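# Put a slip sheet and module in each crate, restore tools

## Task

For every crate, get exactly one slip sheet (thin, flat) resting flat on the crate's floor and exactly one module (small metal block) sitting on top of that sheet, with the module keeping the upward face it has now. After that, return every tool to the stand slot it came from, unlock it, release anything held and take the arm well away from the tools. A tool still locked to the arm counts as part of the arm. Nothing may be dropped or knocked off the table.

## Robot and tools

ROBOT. There is one six-joint arm with a tool changer at the wrist. Three tools hang in forks on a stand: grip50, grip85 and cup. The field tool_id shows which one is locked on (grip50, grip85, cup or none). Loose objects may occasionally be nudged by an outside push.

FRAMES. Results give the changer face's center as end_effector_position (metres) and its orientation as end_effector_quat_wxyz, in the scene frame. That frame has its origin on the table top under the arm's base, +z up, and +y to the left when facing along +x. The base may be tilted, and the printed position gets less accurate at long reach. The face frame has +z pointing out of the arm, and the grippers close along face x. Tool points, in mm from the face center along face x, y, z: grip50 grip point (0, -25, 180); grip85 grip point (0, 0, 173) when closed and 13 mm closer to the face when fully open; cup rim center (0, 0, 175).

execute_actions(actions). actions is a list of actions. Each action is a table of 1 to 15 rows, and each row is one control step of 1/30 s. If there are fewer than 15 rows, the last row repeats until step 15. A row holds 14 numbers, each in [-1, 1], in this order: dx, dy, dz, rx, ry, rz, tool/lock, grip50_position, grip50_force_limit, grip50_speed, grip85_position, grip85_force_limit, grip85_speed, cup_suction. The first six are an offset, not a pose, expressed in the face's own axes. They are measured from the face pose at the start of that action; for the first action of a call this is the last pose reported in the scene. Every row refers to that same starting pose, not to the row before it. A value of 1.0 means 0.6 m or 180 degrees, and rx, ry, rz together form one rotation vector. On each step the commanded pose is clipped to 70 mm and 16 degrees from the measured pose. After an action the arm goes no further than the last clipped pose, so large offsets need several actions. An empty list only returns the state and the images.

TOOL NUMBERS. lock: a value above 0 locks and below 0 unlocks, taking about 1 s; 0 keeps the last command. Gripper position: +1 is fully open (50 mm for grip50, 85 mm for grip85). The pads meet at about -0.65 (grip50) or -0.8 (grip85). -1 closes until an object stops the fingers. force_limit runs from 20 N at -1 up to 185 N (grip50) or 235 N (grip85) at +1. speed runs from about 20 to 150 mm/s. cup_suction above 0.01 is on; 0.01 or below is off and vents the cup. It persists between actions.

move(target, speed, blocking). target is one 14-number row as above; its first six numbers are an offset from the pose in the latest result. The face travels a straight path there, taking the shorter rotation. speed is in m/s, from 0.002 to 0.5 (default 0.25), and turning is capped at twice that number in rad/s. The path lasts 0.5 to 10 s and is cut off at 10 s. It does not avoid obstacles, and the arm may lag, stray or overshoot speed. With blocking=false the result arrives after 0.5 s; use wait(0) or stop before sending anything else. The extra move: line reports the outcome (done, off_target, moving, held, fault) and any limits (paced = pose clipped; held = some steps blocked). It also gives the distance to the target. wait(seconds, 0 to 10) lets time pass. stop() brakes a running move. zoom_image(camera, region) enlarges part of cam_high (896x504) or cam_wrist (504x504); region is [x0, y0, x1, y1] in pixels from the top-left corner, at most 504x504. finished_scene(scene) ends the scene and cannot be undone.

TAKING A TOOL. Bring the face onto the tool's plate within about 1 mm of center and about 1 degree of tilt. The face's -y axis must point toward the fork's open side. When plate_near reads 1, send lock +1 and wait for locked = 1. The tool then boots: its readings show n/a, and a gripper closes and then opens by itself. Lift about 20 mm (between 10 and 30), then slide at least 110 mm toward face -y out of the fork before rising further. To return a tool, run that path backwards. When in_stand reads 1, stay still, send lock -1 and wait for unlocked = 1. Away from the stand, unlocking is refused (unlock_refused = 1). Fork arms lie 40 to 70 mm either side of the slot center along face x. Their front ends are 45 mm toward the open side and their tops 18 mm below a hung plate's face. Slots are 180 mm apart.

GRIPPING. Hold the position at -1 and check that object_status is 2. Status codes: 0 moving, 1 blocked while opening, 2 blocked while closing, 3 at the target or pads touching (thin items may also show 3). Any position change of 0.01 or more resets the status. grip50 opening is about (250 - position_measured) x 0.202 mm. grip85 counts: 78 is about 60 mm, 130 about 40 mm, 180 about 20 mm, 230 closed.

CUP. Turn suction on and seat the whole rim on a smooth flat area away from edges and holes. cup_suction_measured near 1 means a good seal; cup_part_present turns 1 at 0.50. Held parts get pulled in by up to 12 mm. To release, set the part down, switch suction off and rise 15 mm.

AVOID. An external force of 150 N, or a joint torque reaching its limit, stops the arm for 10 s. Limits are 147 N m for waist, shoulder and elbow, and 36.8 N m for the three wrist joints, including the load's weight. The arm is stiff, so aiming even slightly past a firm contact can fault. Faster moves hit harder. A MOTOR HOT line warns that an over-temperature stop is near. Do not drop, slam or fling objects, do not push hard, and keep everything on the table. Camera intrinsics: cam_high is a pinhole with fx = fy = 548.181 and center (448.033, 250.305). cam_wrist is a fisheye with fx 381.76, fy 380.233 and center (256.212, 251.973).

Each tool is called after "Emit:" by a JSON object that holds its "api" and its "payload".

## Session

I'll start by looking at the scene.

Emit:
{"api": "execute_actions", "payload": {"actions": []}}

Scene clock: 0.00 s.
end_effector_position=(+0.3191, -0.2939, +0.1346) locked=0 unlocked=1 plate_near=0 in_stand=0 unlock_refused=0 tool_id=none grip50_position_measured=n/a grip50_object_status=n/a grip85_position_measured=n/a grip85_object_status=n/a cup_suction_measured=n/a cup_part_present=n/a end_effector_quat_wxyz=(-0.142, +0.502, +0.510, +0.684)
Joint positions: [-0.945  0.989  0.105 -1.312 -2.142  1.559]
Joint velocities: [ 0.001 -0.     0.    -0.001 -0.     0.   ]
Hand target: +0.319, -0.294, +0.135; -0.142, +0.502, +0.510, +0.684

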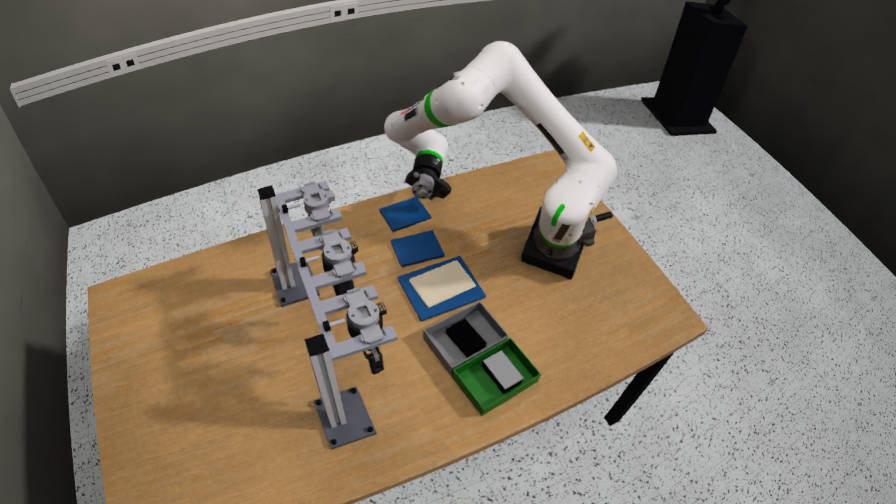

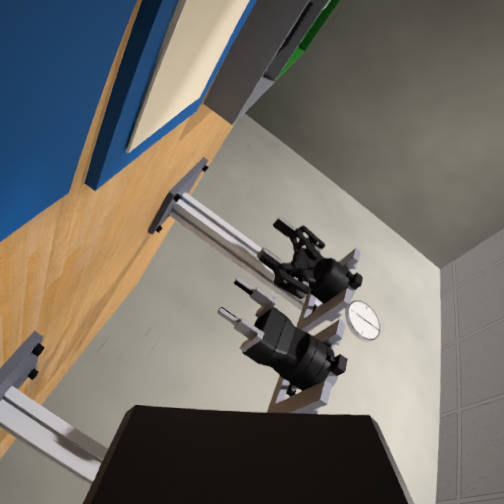

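Emit:
{"api": "zoom_image", "payload": {"camera": "cam_high", "region": [360, 180, 580, 430]}}

Emit:
{"api": "zoom_image", "payload": {"camera": "cam_high", "region": [240, 170, 420, 400]}}

Region (360, 180, 580, 430) of cam_high's 896x504 image, scaled by 2.016, with more detail than that image has; it fills the left 444 columns of this view, and the rest is white.

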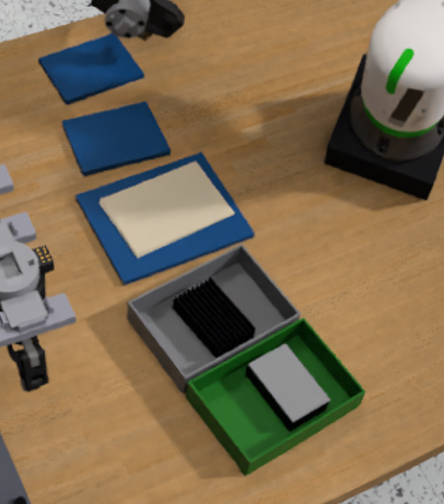

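Region (240, 170, 420, 400) of cam_high's 896x504 image, scaled by 2.191, with more detail than that image has; it fills the left 394 columns of this view, and the rest is white.

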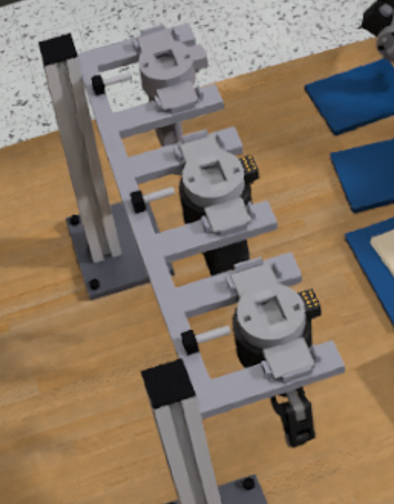

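Emit:
{"api": "move", "payload": {"target": [0.6005, 0.2173, 0.4702, 0.2701, -0.4116, 0.004, 0, 1, 0, 0, 1, 0, 0, 0], "speed": 0.3}}

Scene clock: 28.20 s.
end_effector_position=(+0.3995, -0.0002, +0.5006) locked=0 unlocked=1 plate_near=0 in_stand=0 unlock_refused=0 tool_id=none grip50_position_measured=n/a grip50_object_status=n/a grip85_position_measured=n/a grip85_object_status=n/a cup_suction_measured=n/a cup_part_present=n/a end_effector_quat_wxyz=(+0.002, +0.708, +0.706, +0.001)
Joint positions: [ 0.115 -0.418 -0.042 -0.224 -1.704 -0.002]
Joint velocities: [ 0.005  0.002 -0.004  0.004 -0.002 -0.004]
Hand target: +0.399, -0.000, +0.500; +0.002, +0.708, +0.706, +0.000
Off the commanded pose: 0.001 m, 0 deg.
move: done

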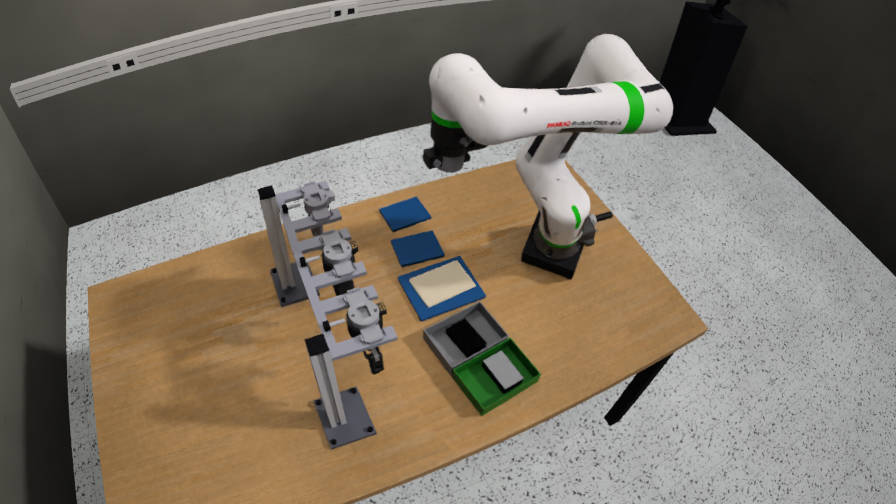

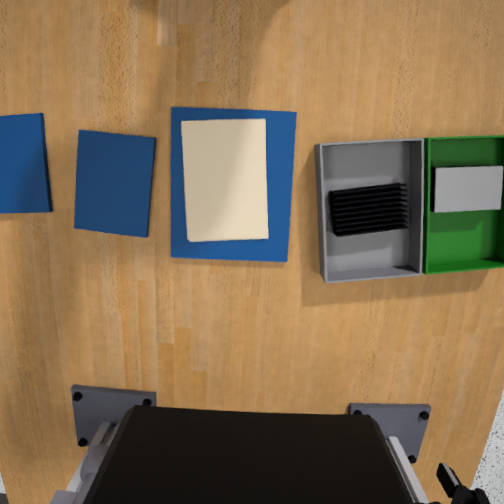

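Emit:
{"api": "zoom_image", "payload": {"camera": "cam_wrist", "region": [300, 120, 504, 300]}}

Emit:
{"api": "zoom_image", "payload": {"camera": "cam_wrist", "region": [150, 90, 320, 280]}}

Region (300, 120, 504, 300) of cam_wrist's 504x504 image, scaled by 2.471, with more detail than that image has; it fills the top 445 rows of this view, and the rest is white.

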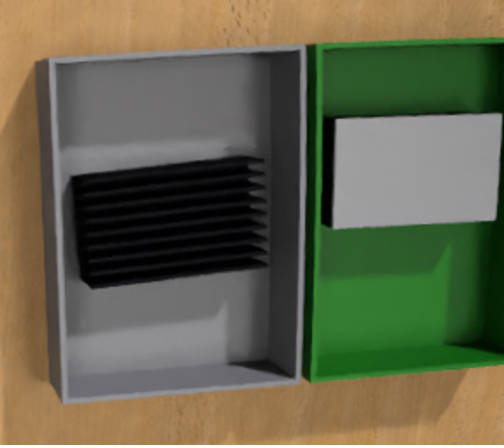

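Region (150, 90, 320, 280) of cam_wrist's 504x504 image, scaled by 2.653, with more detail than that image has; it fills the left 451 columns of this view, and the rest is white.

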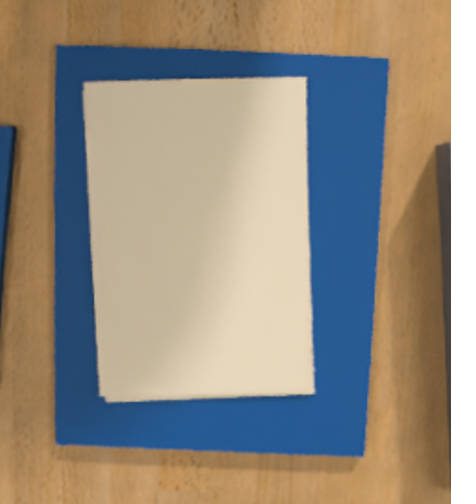

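Emit:
{"api": "move", "payload": {"target": [0, 0.3, 0, 0, 0, 0, 0, 1, 0, 0, 1, 0, 0, 0], "speed": 0.3}}

Scene clock: 51.23 s.
end_effector_position=(+0.5794, -0.0003, +0.5012) locked=0 unlocked=1 plate_near=0 in_stand=0 unlock_refused=0 tool_id=none grip50_position_measured=n/a grip50_object_status=n/a grip85_position_measured=n/a grip85_object_status=n/a cup_suction_measured=n/a cup_part_present=n/a end_effector_quat_wxyz=(+0.002, +0.708, +0.706, +0.001)
Joint positions: [ 0.128  0.023  0.419 -0.222 -1.721 -0.019]
Joint velocities: [ 0.     0.005  0.004 -0.    -0.003 -0.   ]
Hand target: +0.579, -0.000, +0.501; +0.002, +0.708, +0.706, +0.001
Off the commanded pose: 0.000 m, 0 deg.
move: done

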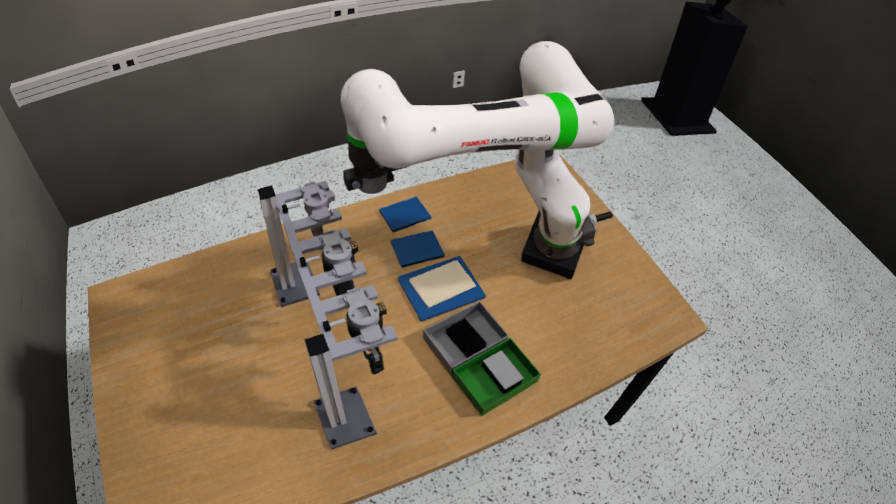

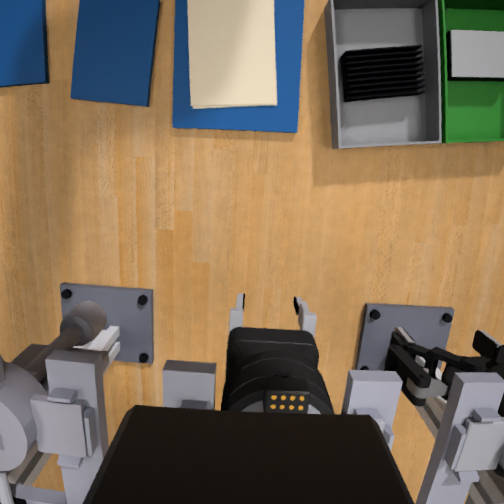

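Emit:
{"api": "zoom_image", "payload": {"camera": "cam_wrist", "region": [150, 0, 320, 160]}}

Region (150, 0, 320, 160) of cam_wrist's 504x504 image, scaled by 2.965, with more detail than that image has; it fills the top 474 rows of this view, and the rest is white.

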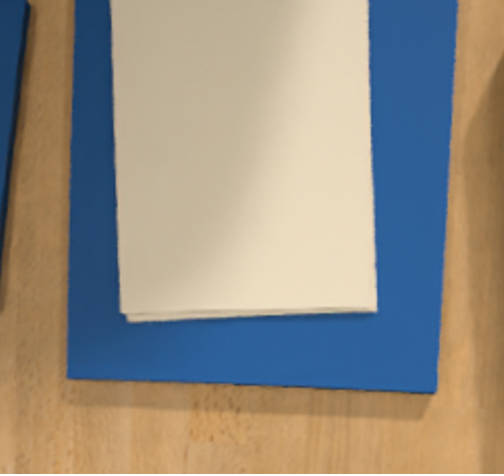

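Emit:
{"api": "move", "payload": {"target": [-0.2667, 0.1667, 0.05, 0, 0, 0, 0, 1, 0, 0, 1, 0, 0, 0], "speed": 0.25}}

Scene clock: 77.00 s.
end_effector_position=(+0.6792, -0.1602, +0.4714) locked=0 unlocked=1 plate_near=0 in_stand=0 unlock_refused=0 tool_id=none grip50_position_measured=n/a grip50_object_status=n/a grip85_position_measured=n/a grip85_object_status=n/a cup_suction_measured=n/a cup_part_present=n/a end_effector_quat_wxyz=(+0.002, +0.708, +0.706, +0.000)
Joint positions: [-0.138  0.45   0.871 -0.282 -1.807  0.216]
Joint velocities: [ 0.002  0.004  0.007 -0.001 -0.004 -0.001]
Hand target: +0.679, -0.160, +0.471; +0.002, +0.708, +0.706, +0.000
Off the commanded pose: 0.001 m, 0 deg.
move: done

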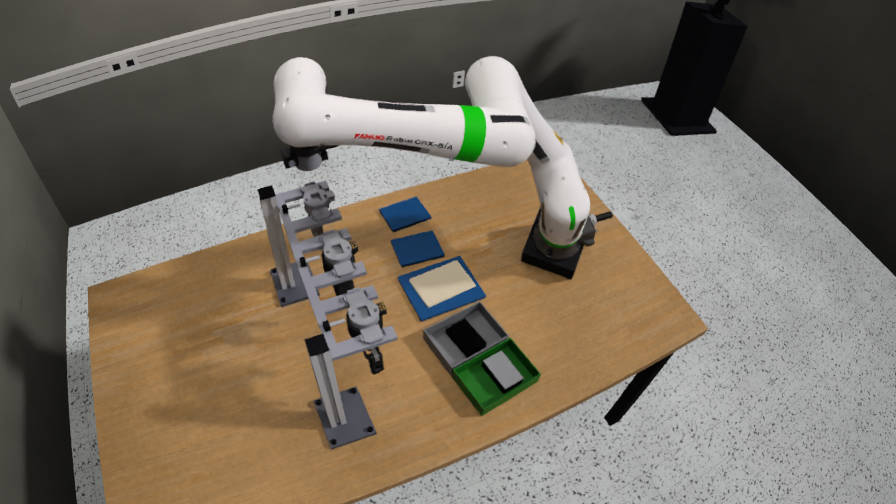

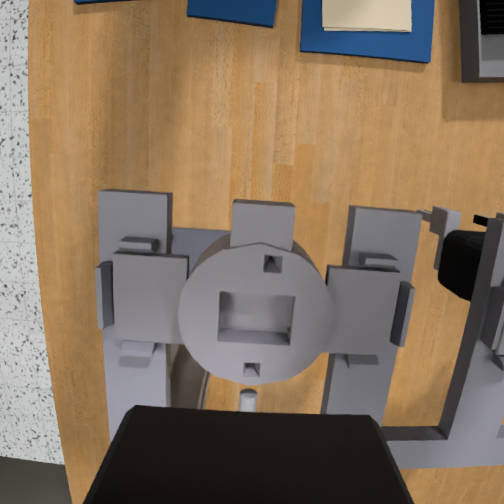

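Emit:
{"api": "zoom_image", "payload": {"camera": "cam_wrist", "region": [80, 170, 440, 430]}}

Region (80, 170, 440, 430) of cam_wrist's 504x504 image, scaled by 1.400, with more detail than that image has.

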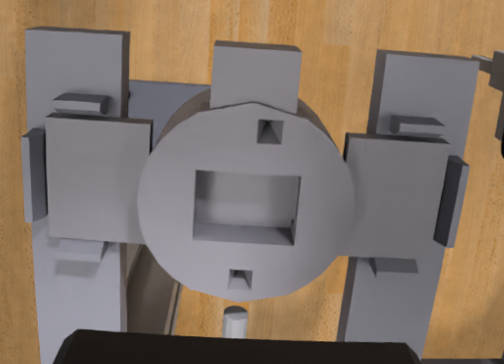

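Emit:
{"api": "zoom_image", "payload": {"camera": "cam_wrist", "region": [85, 175, 205, 275]}}

Emit:
{"api": "zoom_image", "payload": {"camera": "cam_wrist", "region": [320, 185, 440, 285]}}

Emit:
{"api": "zoom_image", "payload": {"camera": "cam_wrist", "region": [170, 230, 345, 400]}}

Emit:
{"api": "zoom_image", "payload": {"camera": "cam_wrist", "region": [70, 380, 430, 504]}}

Region (85, 175, 205, 275) of cam_wrist's 504x504 image, scaled by 4.200, with more detail than that image has.

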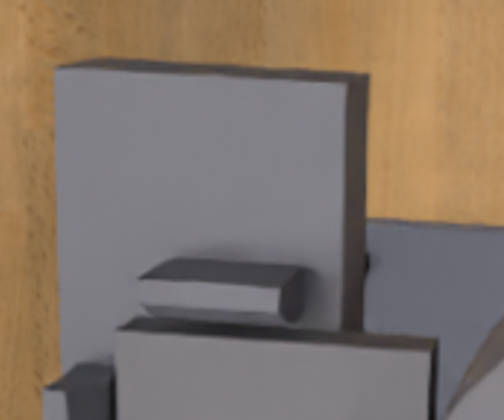

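Region (320, 185, 440, 285) of cam_wrist's 504x504 image, scaled by 4.200, with more detail than that image has.

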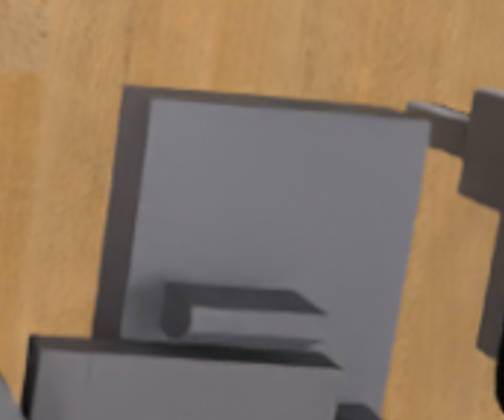

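Region (170, 230, 345, 400) of cam_wrist's 504x504 image, scaled by 2.880, with more detail than that image has; it fills the top 490 rows of this view, and the rest is white.

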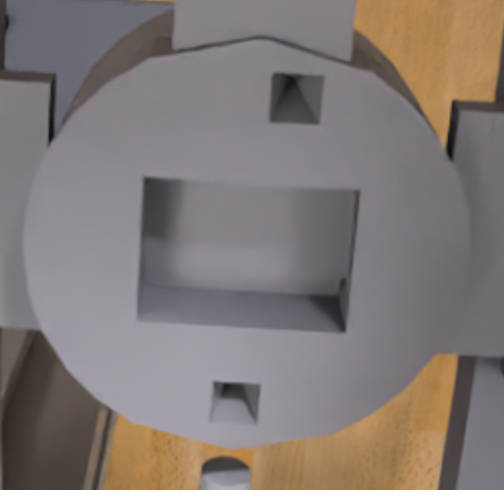

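Region (70, 380, 430, 504) of cam_wrist's 504x504 image, scaled by 1.400, with more detail than that image has; it fills the top 174 rows of this view, and the rest is white.

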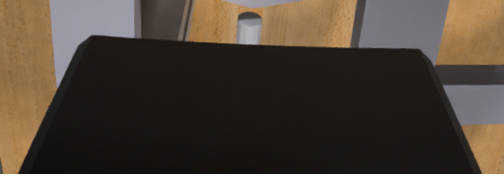

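Emit:
{"api": "move", "payload": {"target": [0.0068, -0.0105, 0.1, 0.0009, 0.0009, 0.0044, 0, 1, 0, 0, 1, 0, 0, 0], "speed": 0.1}}

Scene clock: 113.63 s.
end_effector_position=(+0.6733, -0.1561, +0.4115) locked=0 unlocked=1 plate_near=0 in_stand=0 unlock_refused=0 tool_id=none grip50_position_measured=n/a grip50_object_status=n/a grip85_position_measured=n/a grip85_object_status=n/a cup_suction_measured=n/a cup_part_present=n/a end_effector_quat_wxyz=(-0.000, +0.713, +0.701, +0.000)
Joint positions: [-0.107  0.404  0.666 -0.271 -1.649  0.218]
Joint velocities: [ 0.001 -0.001 -0.003  0.     0.003  0.001]
Hand target: +0.673, -0.156, +0.411; -0.000, +0.713, +0.701, +0.000
Off the commanded pose: 0.000 m, 0 deg.
move: done

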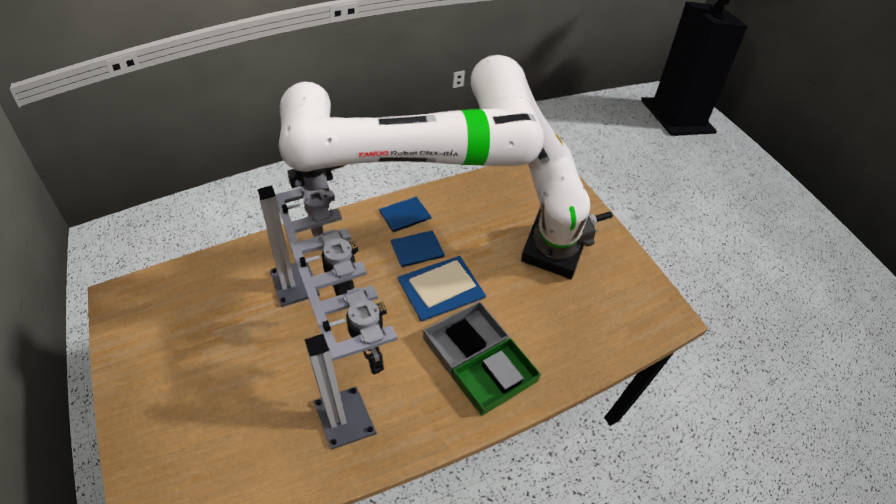

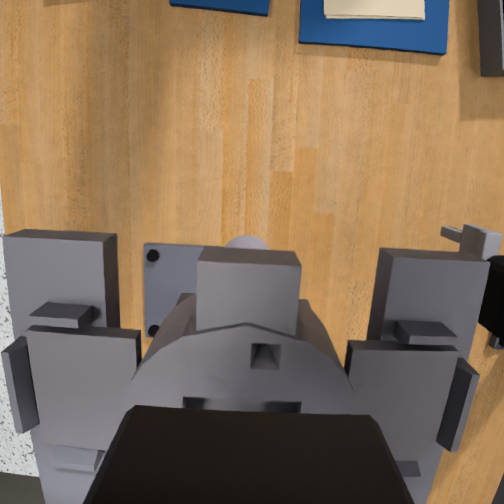

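Emit:
{"api": "zoom_image", "payload": {"camera": "cam_wrist", "region": [0, 215, 160, 345]}}

Emit:
{"api": "zoom_image", "payload": {"camera": "cam_wrist", "region": [344, 225, 504, 355]}}

Emit:
{"api": "zoom_image", "payload": {"camera": "cam_wrist", "region": [170, 230, 330, 420]}}

Region (0, 215, 160, 345) of cam_wrist's 504x504 image, scaled by 3.150, with more detail than that image has; it fills the top 410 rows of this view, and the rest is white.

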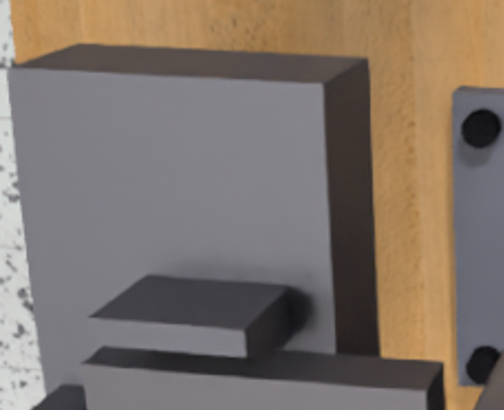

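Region (344, 225, 504, 355) of cam_wrist's 504x504 image, scaled by 3.150, with more detail than that image has; it fills the top 410 rows of this view, and the rest is white.

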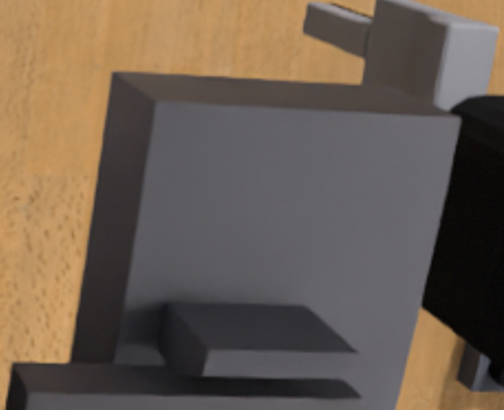

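Region (170, 230, 330, 420) of cam_wrist's 504x504 image, scaled by 2.653, with more detail than that image has; it fills the left 424 columns of this view, and the rest is white.

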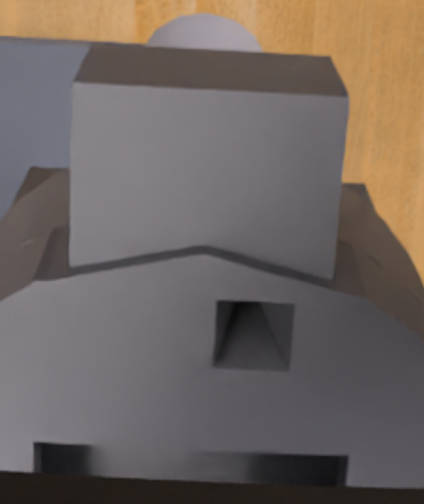

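Emit:
{"api": "zoom_image", "payload": {"camera": "cam_wrist", "region": [80, 394, 190, 504]}}

Emit:
{"api": "zoom_image", "payload": {"camera": "cam_wrist", "region": [320, 394, 430, 504]}}

Region (80, 394, 190, 504) of cam_wrist's 504x504 image, scaled by 4.582, with more detail than that image has.

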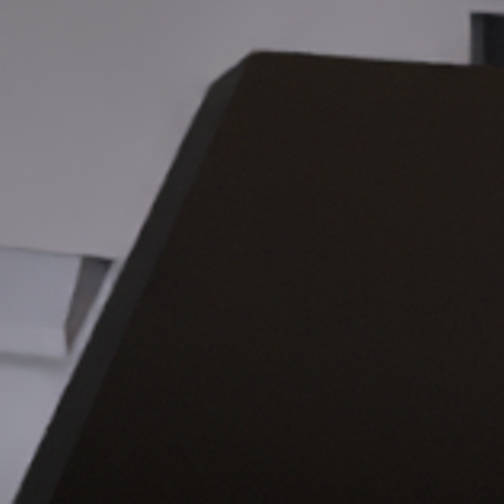

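Region (320, 394, 430, 504) of cam_wrist's 504x504 image, scaled by 4.582, with more detail than that image has.

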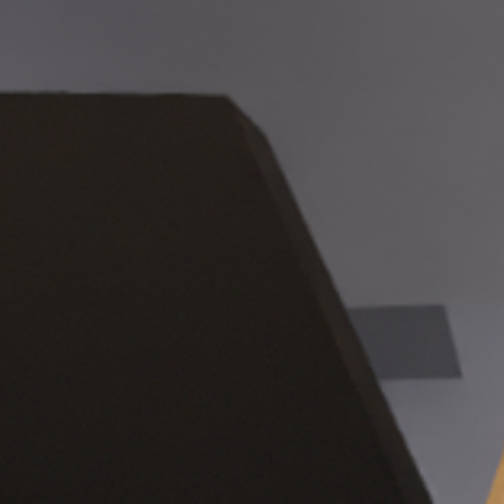

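Emit:
{"api": "move", "payload": {"target": [-0.00075, 0.0019, 0.055, 0, 0, 0, 0, 1, 0, 0, 1, 0, 0, 0], "speed": 0.08}}

Scene clock: 148.30 s.
end_effector_position=(+0.6745, -0.1565, +0.3786) locked=0 unlocked=1 plate_near=0 in_stand=0 unlock_refused=0 tool_id=none grip50_position_measured=n/a grip50_object_status=n/a grip85_position_measured=n/a grip85_object_status=n/a cup_suction_measured=n/a cup_part_present=n/a end_effector_quat_wxyz=(-0.000, +0.713, +0.701, +0.000)
Joint positions: [-0.092  0.406  0.595 -0.268 -1.575  0.223]
Joint velocities: [-0.    -0.001 -0.002  0.     0.002 -0.   ]
Hand target: +0.674, -0.157, +0.378; -0.000, +0.713, +0.701, +0.000
Off the commanded pose: 0.000 m, 0 deg.
move: done

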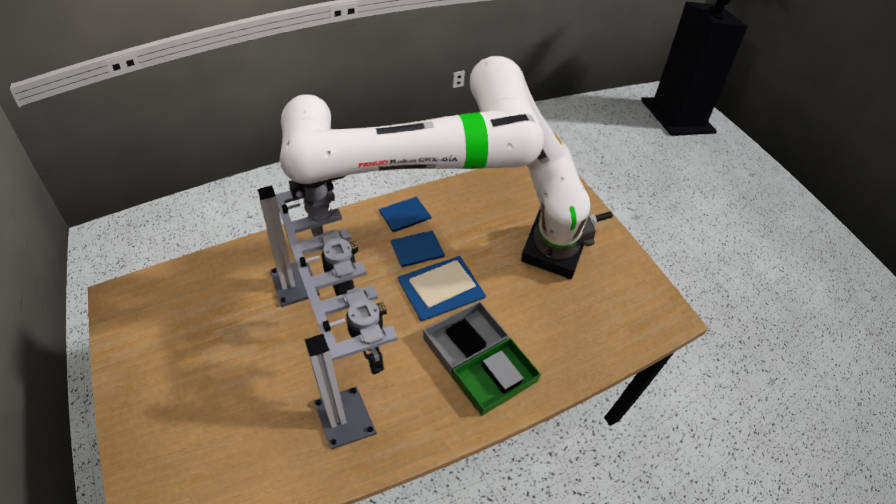

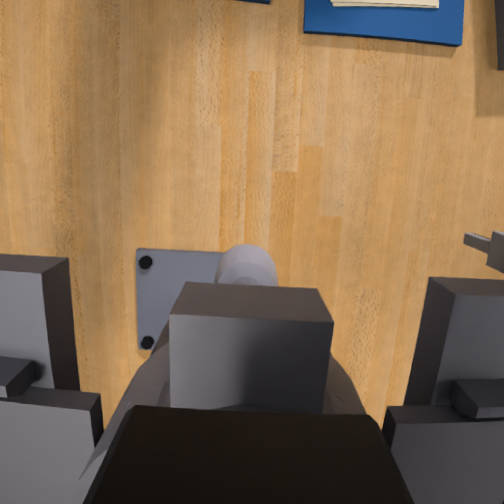

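Emit:
{"api": "zoom_image", "payload": {"camera": "cam_wrist", "region": [155, 270, 345, 420]}}

Region (155, 270, 345, 420) of cam_wrist's 504x504 image, scaled by 2.653, with more detail than that image has; it fills the top 398 rows of this view, and the rest is white.

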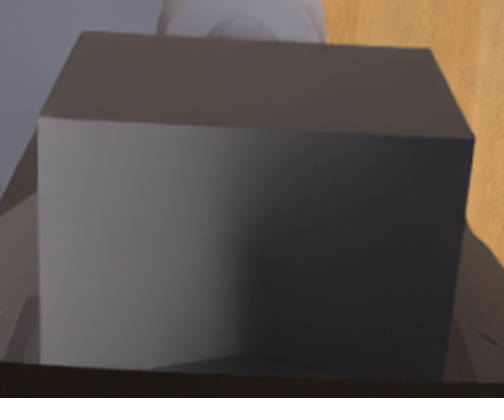

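Emit:
{"api": "move", "payload": {"target": [0, 0, 0.0275, 0, 0, 0, 0, 1, 0, 0, 1, 0, 0, 0], "speed": 0.02}}

Scene clock: 154.57 s.
end_effector_position=(+0.6745, -0.1565, +0.3623) locked=0 unlocked=1 plate_near=1 in_stand=1 unlock_refused=0 tool_id=none grip50_position_measured=n/a grip50_object_status=n/a grip85_position_measured=n/a grip85_object_status=n/a cup_suction_measured=n/a cup_part_present=n/a end_effector_quat_wxyz=(-0.000, +0.713, +0.701, +0.000)
Joint positions: [-0.084  0.408  0.561 -0.266 -1.538  0.226]
Joint velocities: [ 0.002  0.001 -0.003  0.     0.002 -0.002]
Hand target: +0.674, -0.156, +0.362; -0.000, +0.713, +0.701, +0.000
Off the commanded pose: 0.000 m, 0 deg.
move: done

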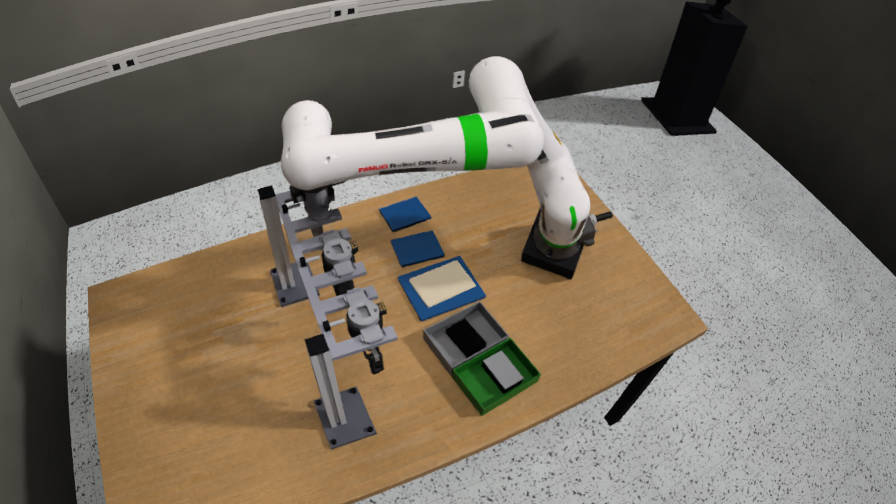

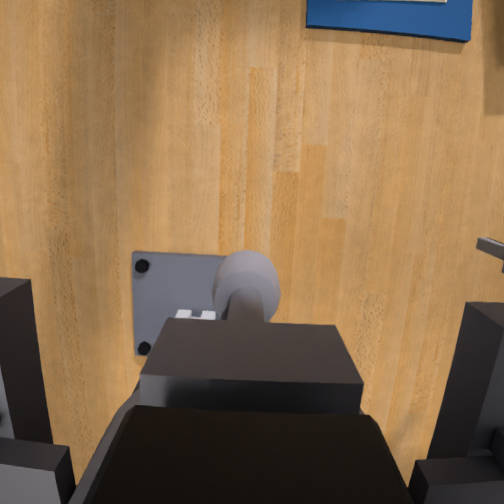

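Emit:
{"api": "execute_actions", "payload": {"actions": [[[0,0,0.0007,0,0,0,1,1,0,0,1,0,0,0]],[[0,0,0,0,0,0,1,1,0,0,1,0,0,0]]]}}

Scene clock: 157.03 s.
end_effector_position=(+0.6745, -0.1566, +0.3619) locked=1 unlocked=0 plate_near=1 in_stand=1 unlock_refused=0 tool_id=cup grip50_position_measured=n/a grip50_object_status=n/a grip85_position_measured=n/a grip85_object_status=n/a cup_suction_measured=n/a cup_part_present=n/a end_effector_quat_wxyz=(+0.000, +0.713, +0.701, +0.000)
Joint positions: [-0.084  0.408  0.56  -0.266 -1.537  0.226]
Joint velocities: [ 0.001  0.001  0.     0.001 -0.    -0.001]
Hand target: +0.674, -0.157, +0.362; -0.000, +0.713, +0.701, +0.000
Off the commanded pose: 0.000 m, 0 deg.

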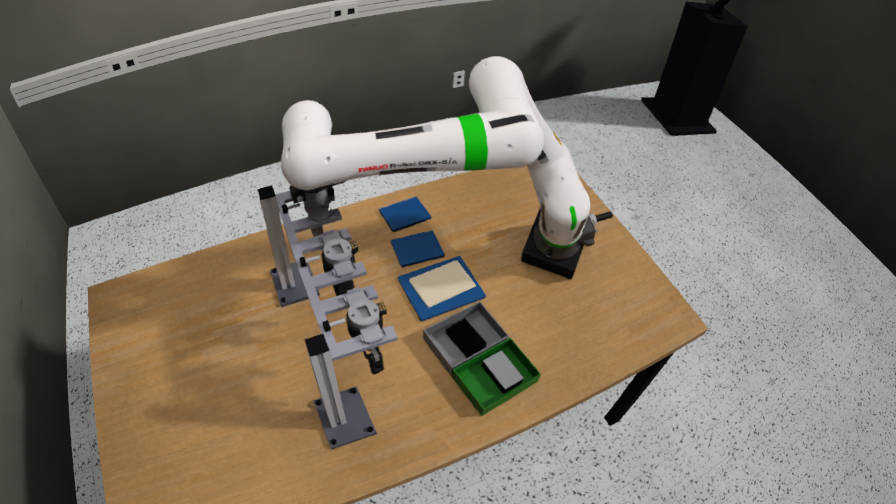

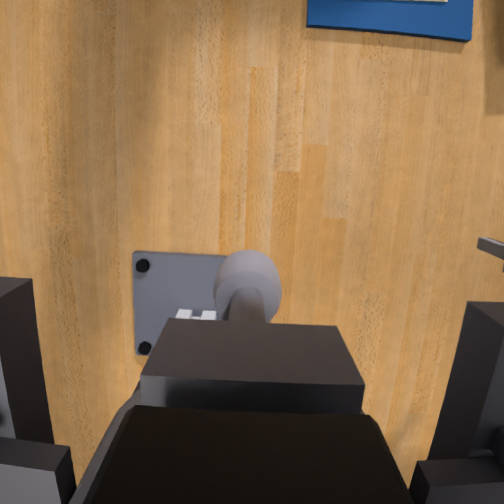

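Emit:
{"api": "move", "payload": {"target": [0, 0, -0.0333, 0, 0, 0, 0, 1, 0, 0, 1, 0, 0, 0], "speed": 0.05}}

Emit:
{"api": "move", "payload": {"target": [0, -0.2083, 0, 0, 0, 0, 0, 1, 0, 0, 1, 0, 0, 0], "speed": 0.15}}

Emit:
{"api": "move", "payload": {"target": [0.621, -0.193, 0, 0, 0, -0.0054, 0, 1, 0, 0, 1, 0, 0, 0], "speed": 0.3}}

Scene clock: 170.87 s.
end_effector_position=(+0.6745, -0.1566, +0.3819) locked=1 unlocked=0 plate_near=1 in_stand=0 unlock_refused=0 tool_id=cup grip50_position_measured=n/a grip50_object_status=n/a grip85_position_measured=n/a grip85_object_status=n/a cup_suction_measured=0.00 cup_part_present=0 end_effector_quat_wxyz=(+0.000, +0.713, +0.701, +0.000)
Joint positions: [-0.093  0.406  0.601 -0.268 -1.581  0.223]
Joint velocities: [ 0.    -0.001  0.003 -0.    -0.003  0.   ]
Hand target: +0.674, -0.157, +0.382; +0.000, +0.713, +0.701, +0.000
Off the commanded pose: 0.000 m, 0 deg.
move: done

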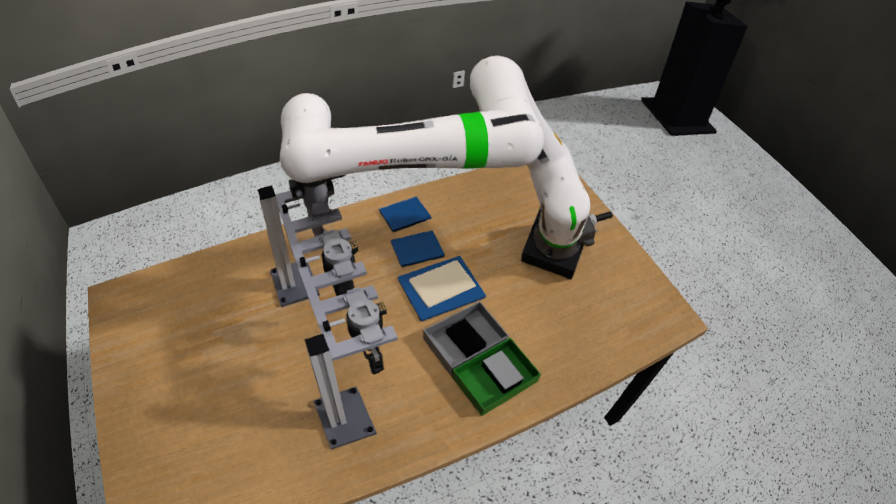

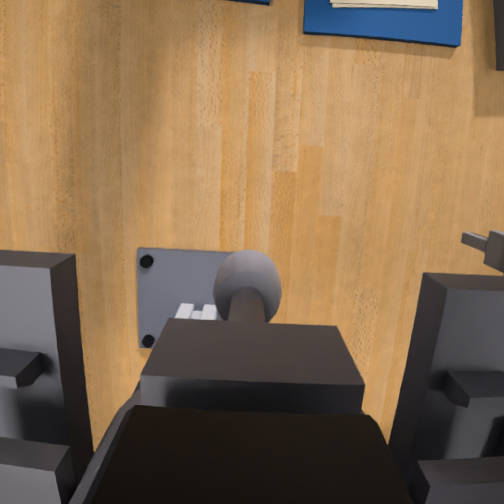

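Scene clock: 172.13 s.
end_effector_position=(+0.5496, -0.1547, +0.3817) locked=1 unlocked=0 plate_near=1 in_stand=0 unlock_refused=0 tool_id=cup grip50_position_measured=n/a grip50_object_status=n/a grip85_position_measured=n/a grip85_object_status=n/a cup_suction_measured=0.00 cup_part_present=0 end_effector_quat_wxyz=(-0.000, +0.713, +0.702, +0.000)
Joint positions: [-0.151  0.119  0.179 -0.279 -1.466  0.315]
Joint velocities: [ 0.001 -0.002 -0.003 -0.     0.001  0.001]
Hand target: +0.550, -0.155, +0.382; -0.000, +0.713, +0.702, +0.000
Off the commanded pose: 0.000 m, 0 deg.
move: done

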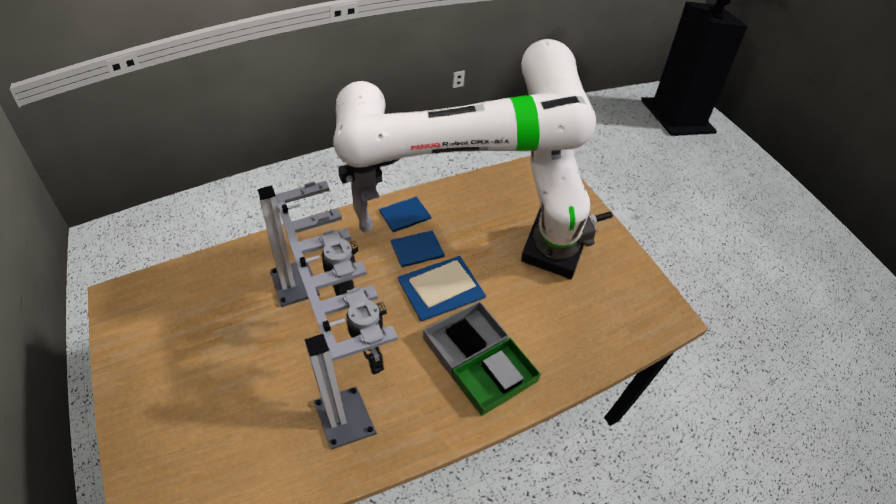

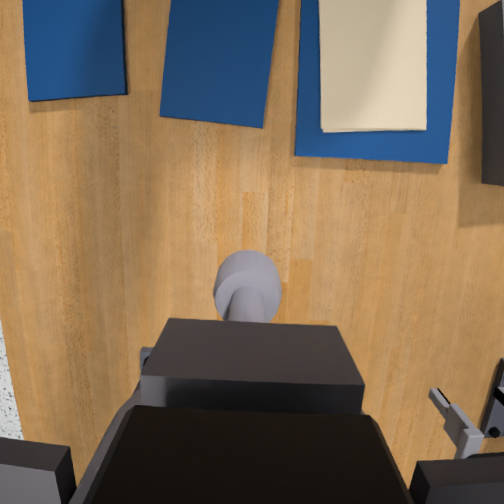

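Scene clock: 174.07 s.
end_effector_position=(+0.4399, +0.2192, +0.3828) locked=1 unlocked=0 plate_near=1 in_stand=0 unlock_refused=0 tool_id=cup grip50_position_measured=n/a grip50_object_status=n/a grip85_position_measured=n/a grip85_object_status=n/a cup_suction_measured=0.00 cup_part_present=0 end_effector_quat_wxyz=(+0.000, +0.707, +0.707, +0.002)
Joint positions: [ 0.913 -0.348 -0.201  0.008 -1.39  -0.739]
Joint velocities: [ 0.005  0.    -0.     0.004  0.    -0.006]
Hand target: +0.440, +0.219, +0.383; +0.000, +0.707, +0.707, +0.002
Off the commanded pose: 0.001 m, 0 deg.
move: done; limits=paced

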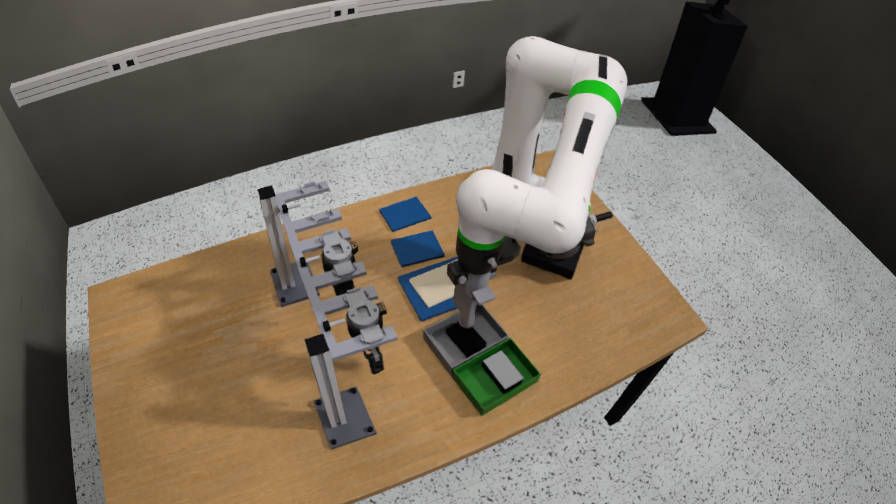

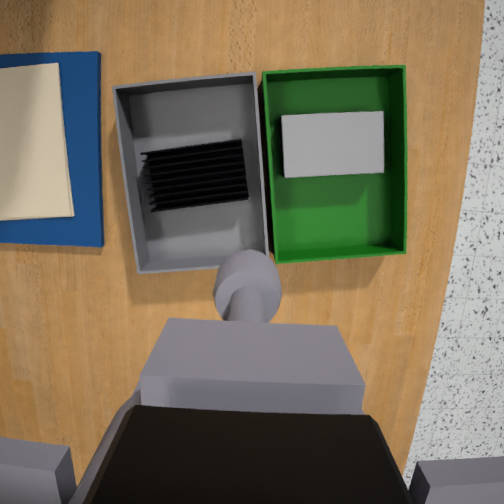

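Emit:
{"api": "zoom_image", "payload": {"camera": "cam_wrist", "region": [250, 55, 420, 275]}}

Emit:
{"api": "zoom_image", "payload": {"camera": "cam_wrist", "region": [105, 60, 280, 280]}}

Region (250, 55, 420, 275) of cam_wrist's 504x504 image, scaled by 2.291, with more detail than that image has; it fills the left 389 columns of this view, and the rest is white.

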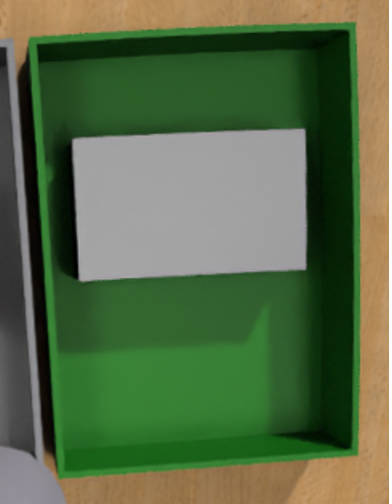

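Region (105, 60, 280, 280) of cam_wrist's 504x504 image, scaled by 2.291, with more detail than that image has; it fills the left 401 columns of this view, and the rest is white.

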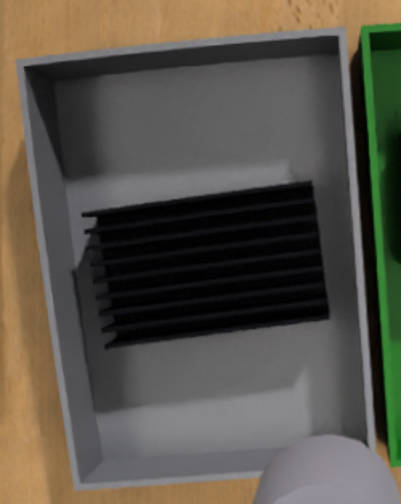

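Emit:
{"api": "move", "payload": {"target": [0.1332, -0.1425, 0.2463, 0.0009, -0.0009, 0, 0, 1, 0, 0, 1, 0, 0, 0], "speed": 0.25}}

Scene clock: 218.57 s.
end_effector_position=(+0.3546, +0.2999, +0.2352) locked=1 unlocked=0 plate_near=1 in_stand=0 unlock_refused=0 tool_id=cup grip50_position_measured=n/a grip50_object_status=n/a grip85_position_measured=n/a grip85_object_status=n/a cup_suction_measured=0.00 cup_part_present=0 end_effector_quat_wxyz=(-0.000, +0.707, +0.708, +0.000)
Joint positions: [ 1.276 -0.305 -0.546  0.139 -1.032 -1.155]
Joint velocities: [ 0.001  0.    -0.003  0.003  0.003 -0.004]
Hand target: +0.355, +0.300, +0.235; -0.000, +0.707, +0.708, +0.000
Off the commanded pose: 0.001 m, 0 deg.
move: done

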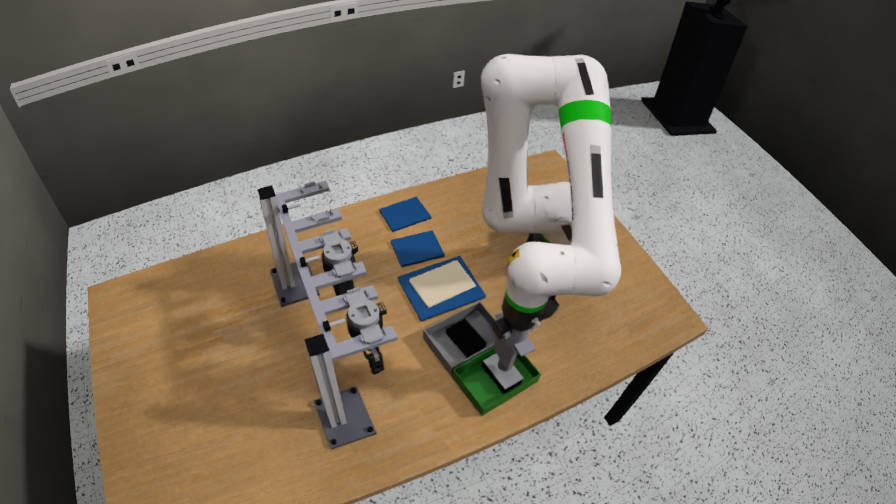

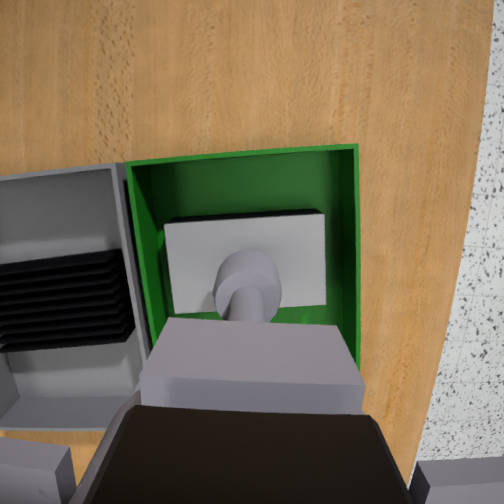

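Emit:
{"api": "zoom_image", "payload": {"camera": "cam_wrist", "region": [150, 190, 350, 330]}}

Region (150, 190, 350, 330) of cam_wrist's 504x504 image, scaled by 2.520, with more detail than that image has; it fills the top 353 rows of this view, and the rest is white.

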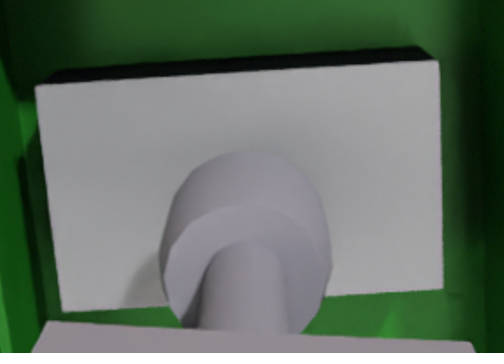

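Emit:
{"api": "move", "payload": {"target": [0, -0.001, 0.0487, 0, 0, 0, 0, 1, 0, 0, 1, 0, 0, 1], "speed": 0.04}}

Scene clock: 228.30 s.
end_effector_position=(+0.3539, +0.3000, +0.2060) locked=1 unlocked=0 plate_near=1 in_stand=0 unlock_refused=0 tool_id=cup grip50_position_measured=n/a grip50_object_status=n/a grip85_position_measured=n/a grip85_object_status=n/a cup_suction_measured=0.89 cup_part_present=1 end_effector_quat_wxyz=(-0.001, +0.707, +0.708, +0.000)
Joint positions: [ 1.266 -0.26  -0.581  0.143 -0.952 -1.157]
Joint velocities: [-0.001  0.003 -0.002  0.001  0.003  0.001]
Hand target: +0.354, +0.300, +0.206; -0.000, +0.707, +0.708, +0.000
Off the commanded pose: 0.000 m, 0 deg.
move: done

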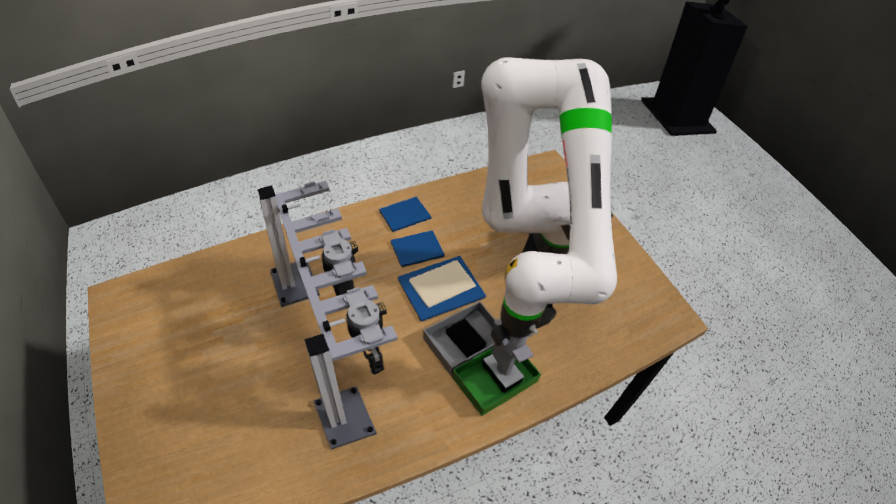

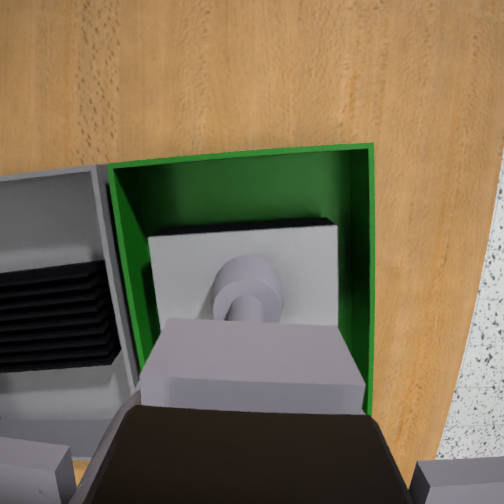

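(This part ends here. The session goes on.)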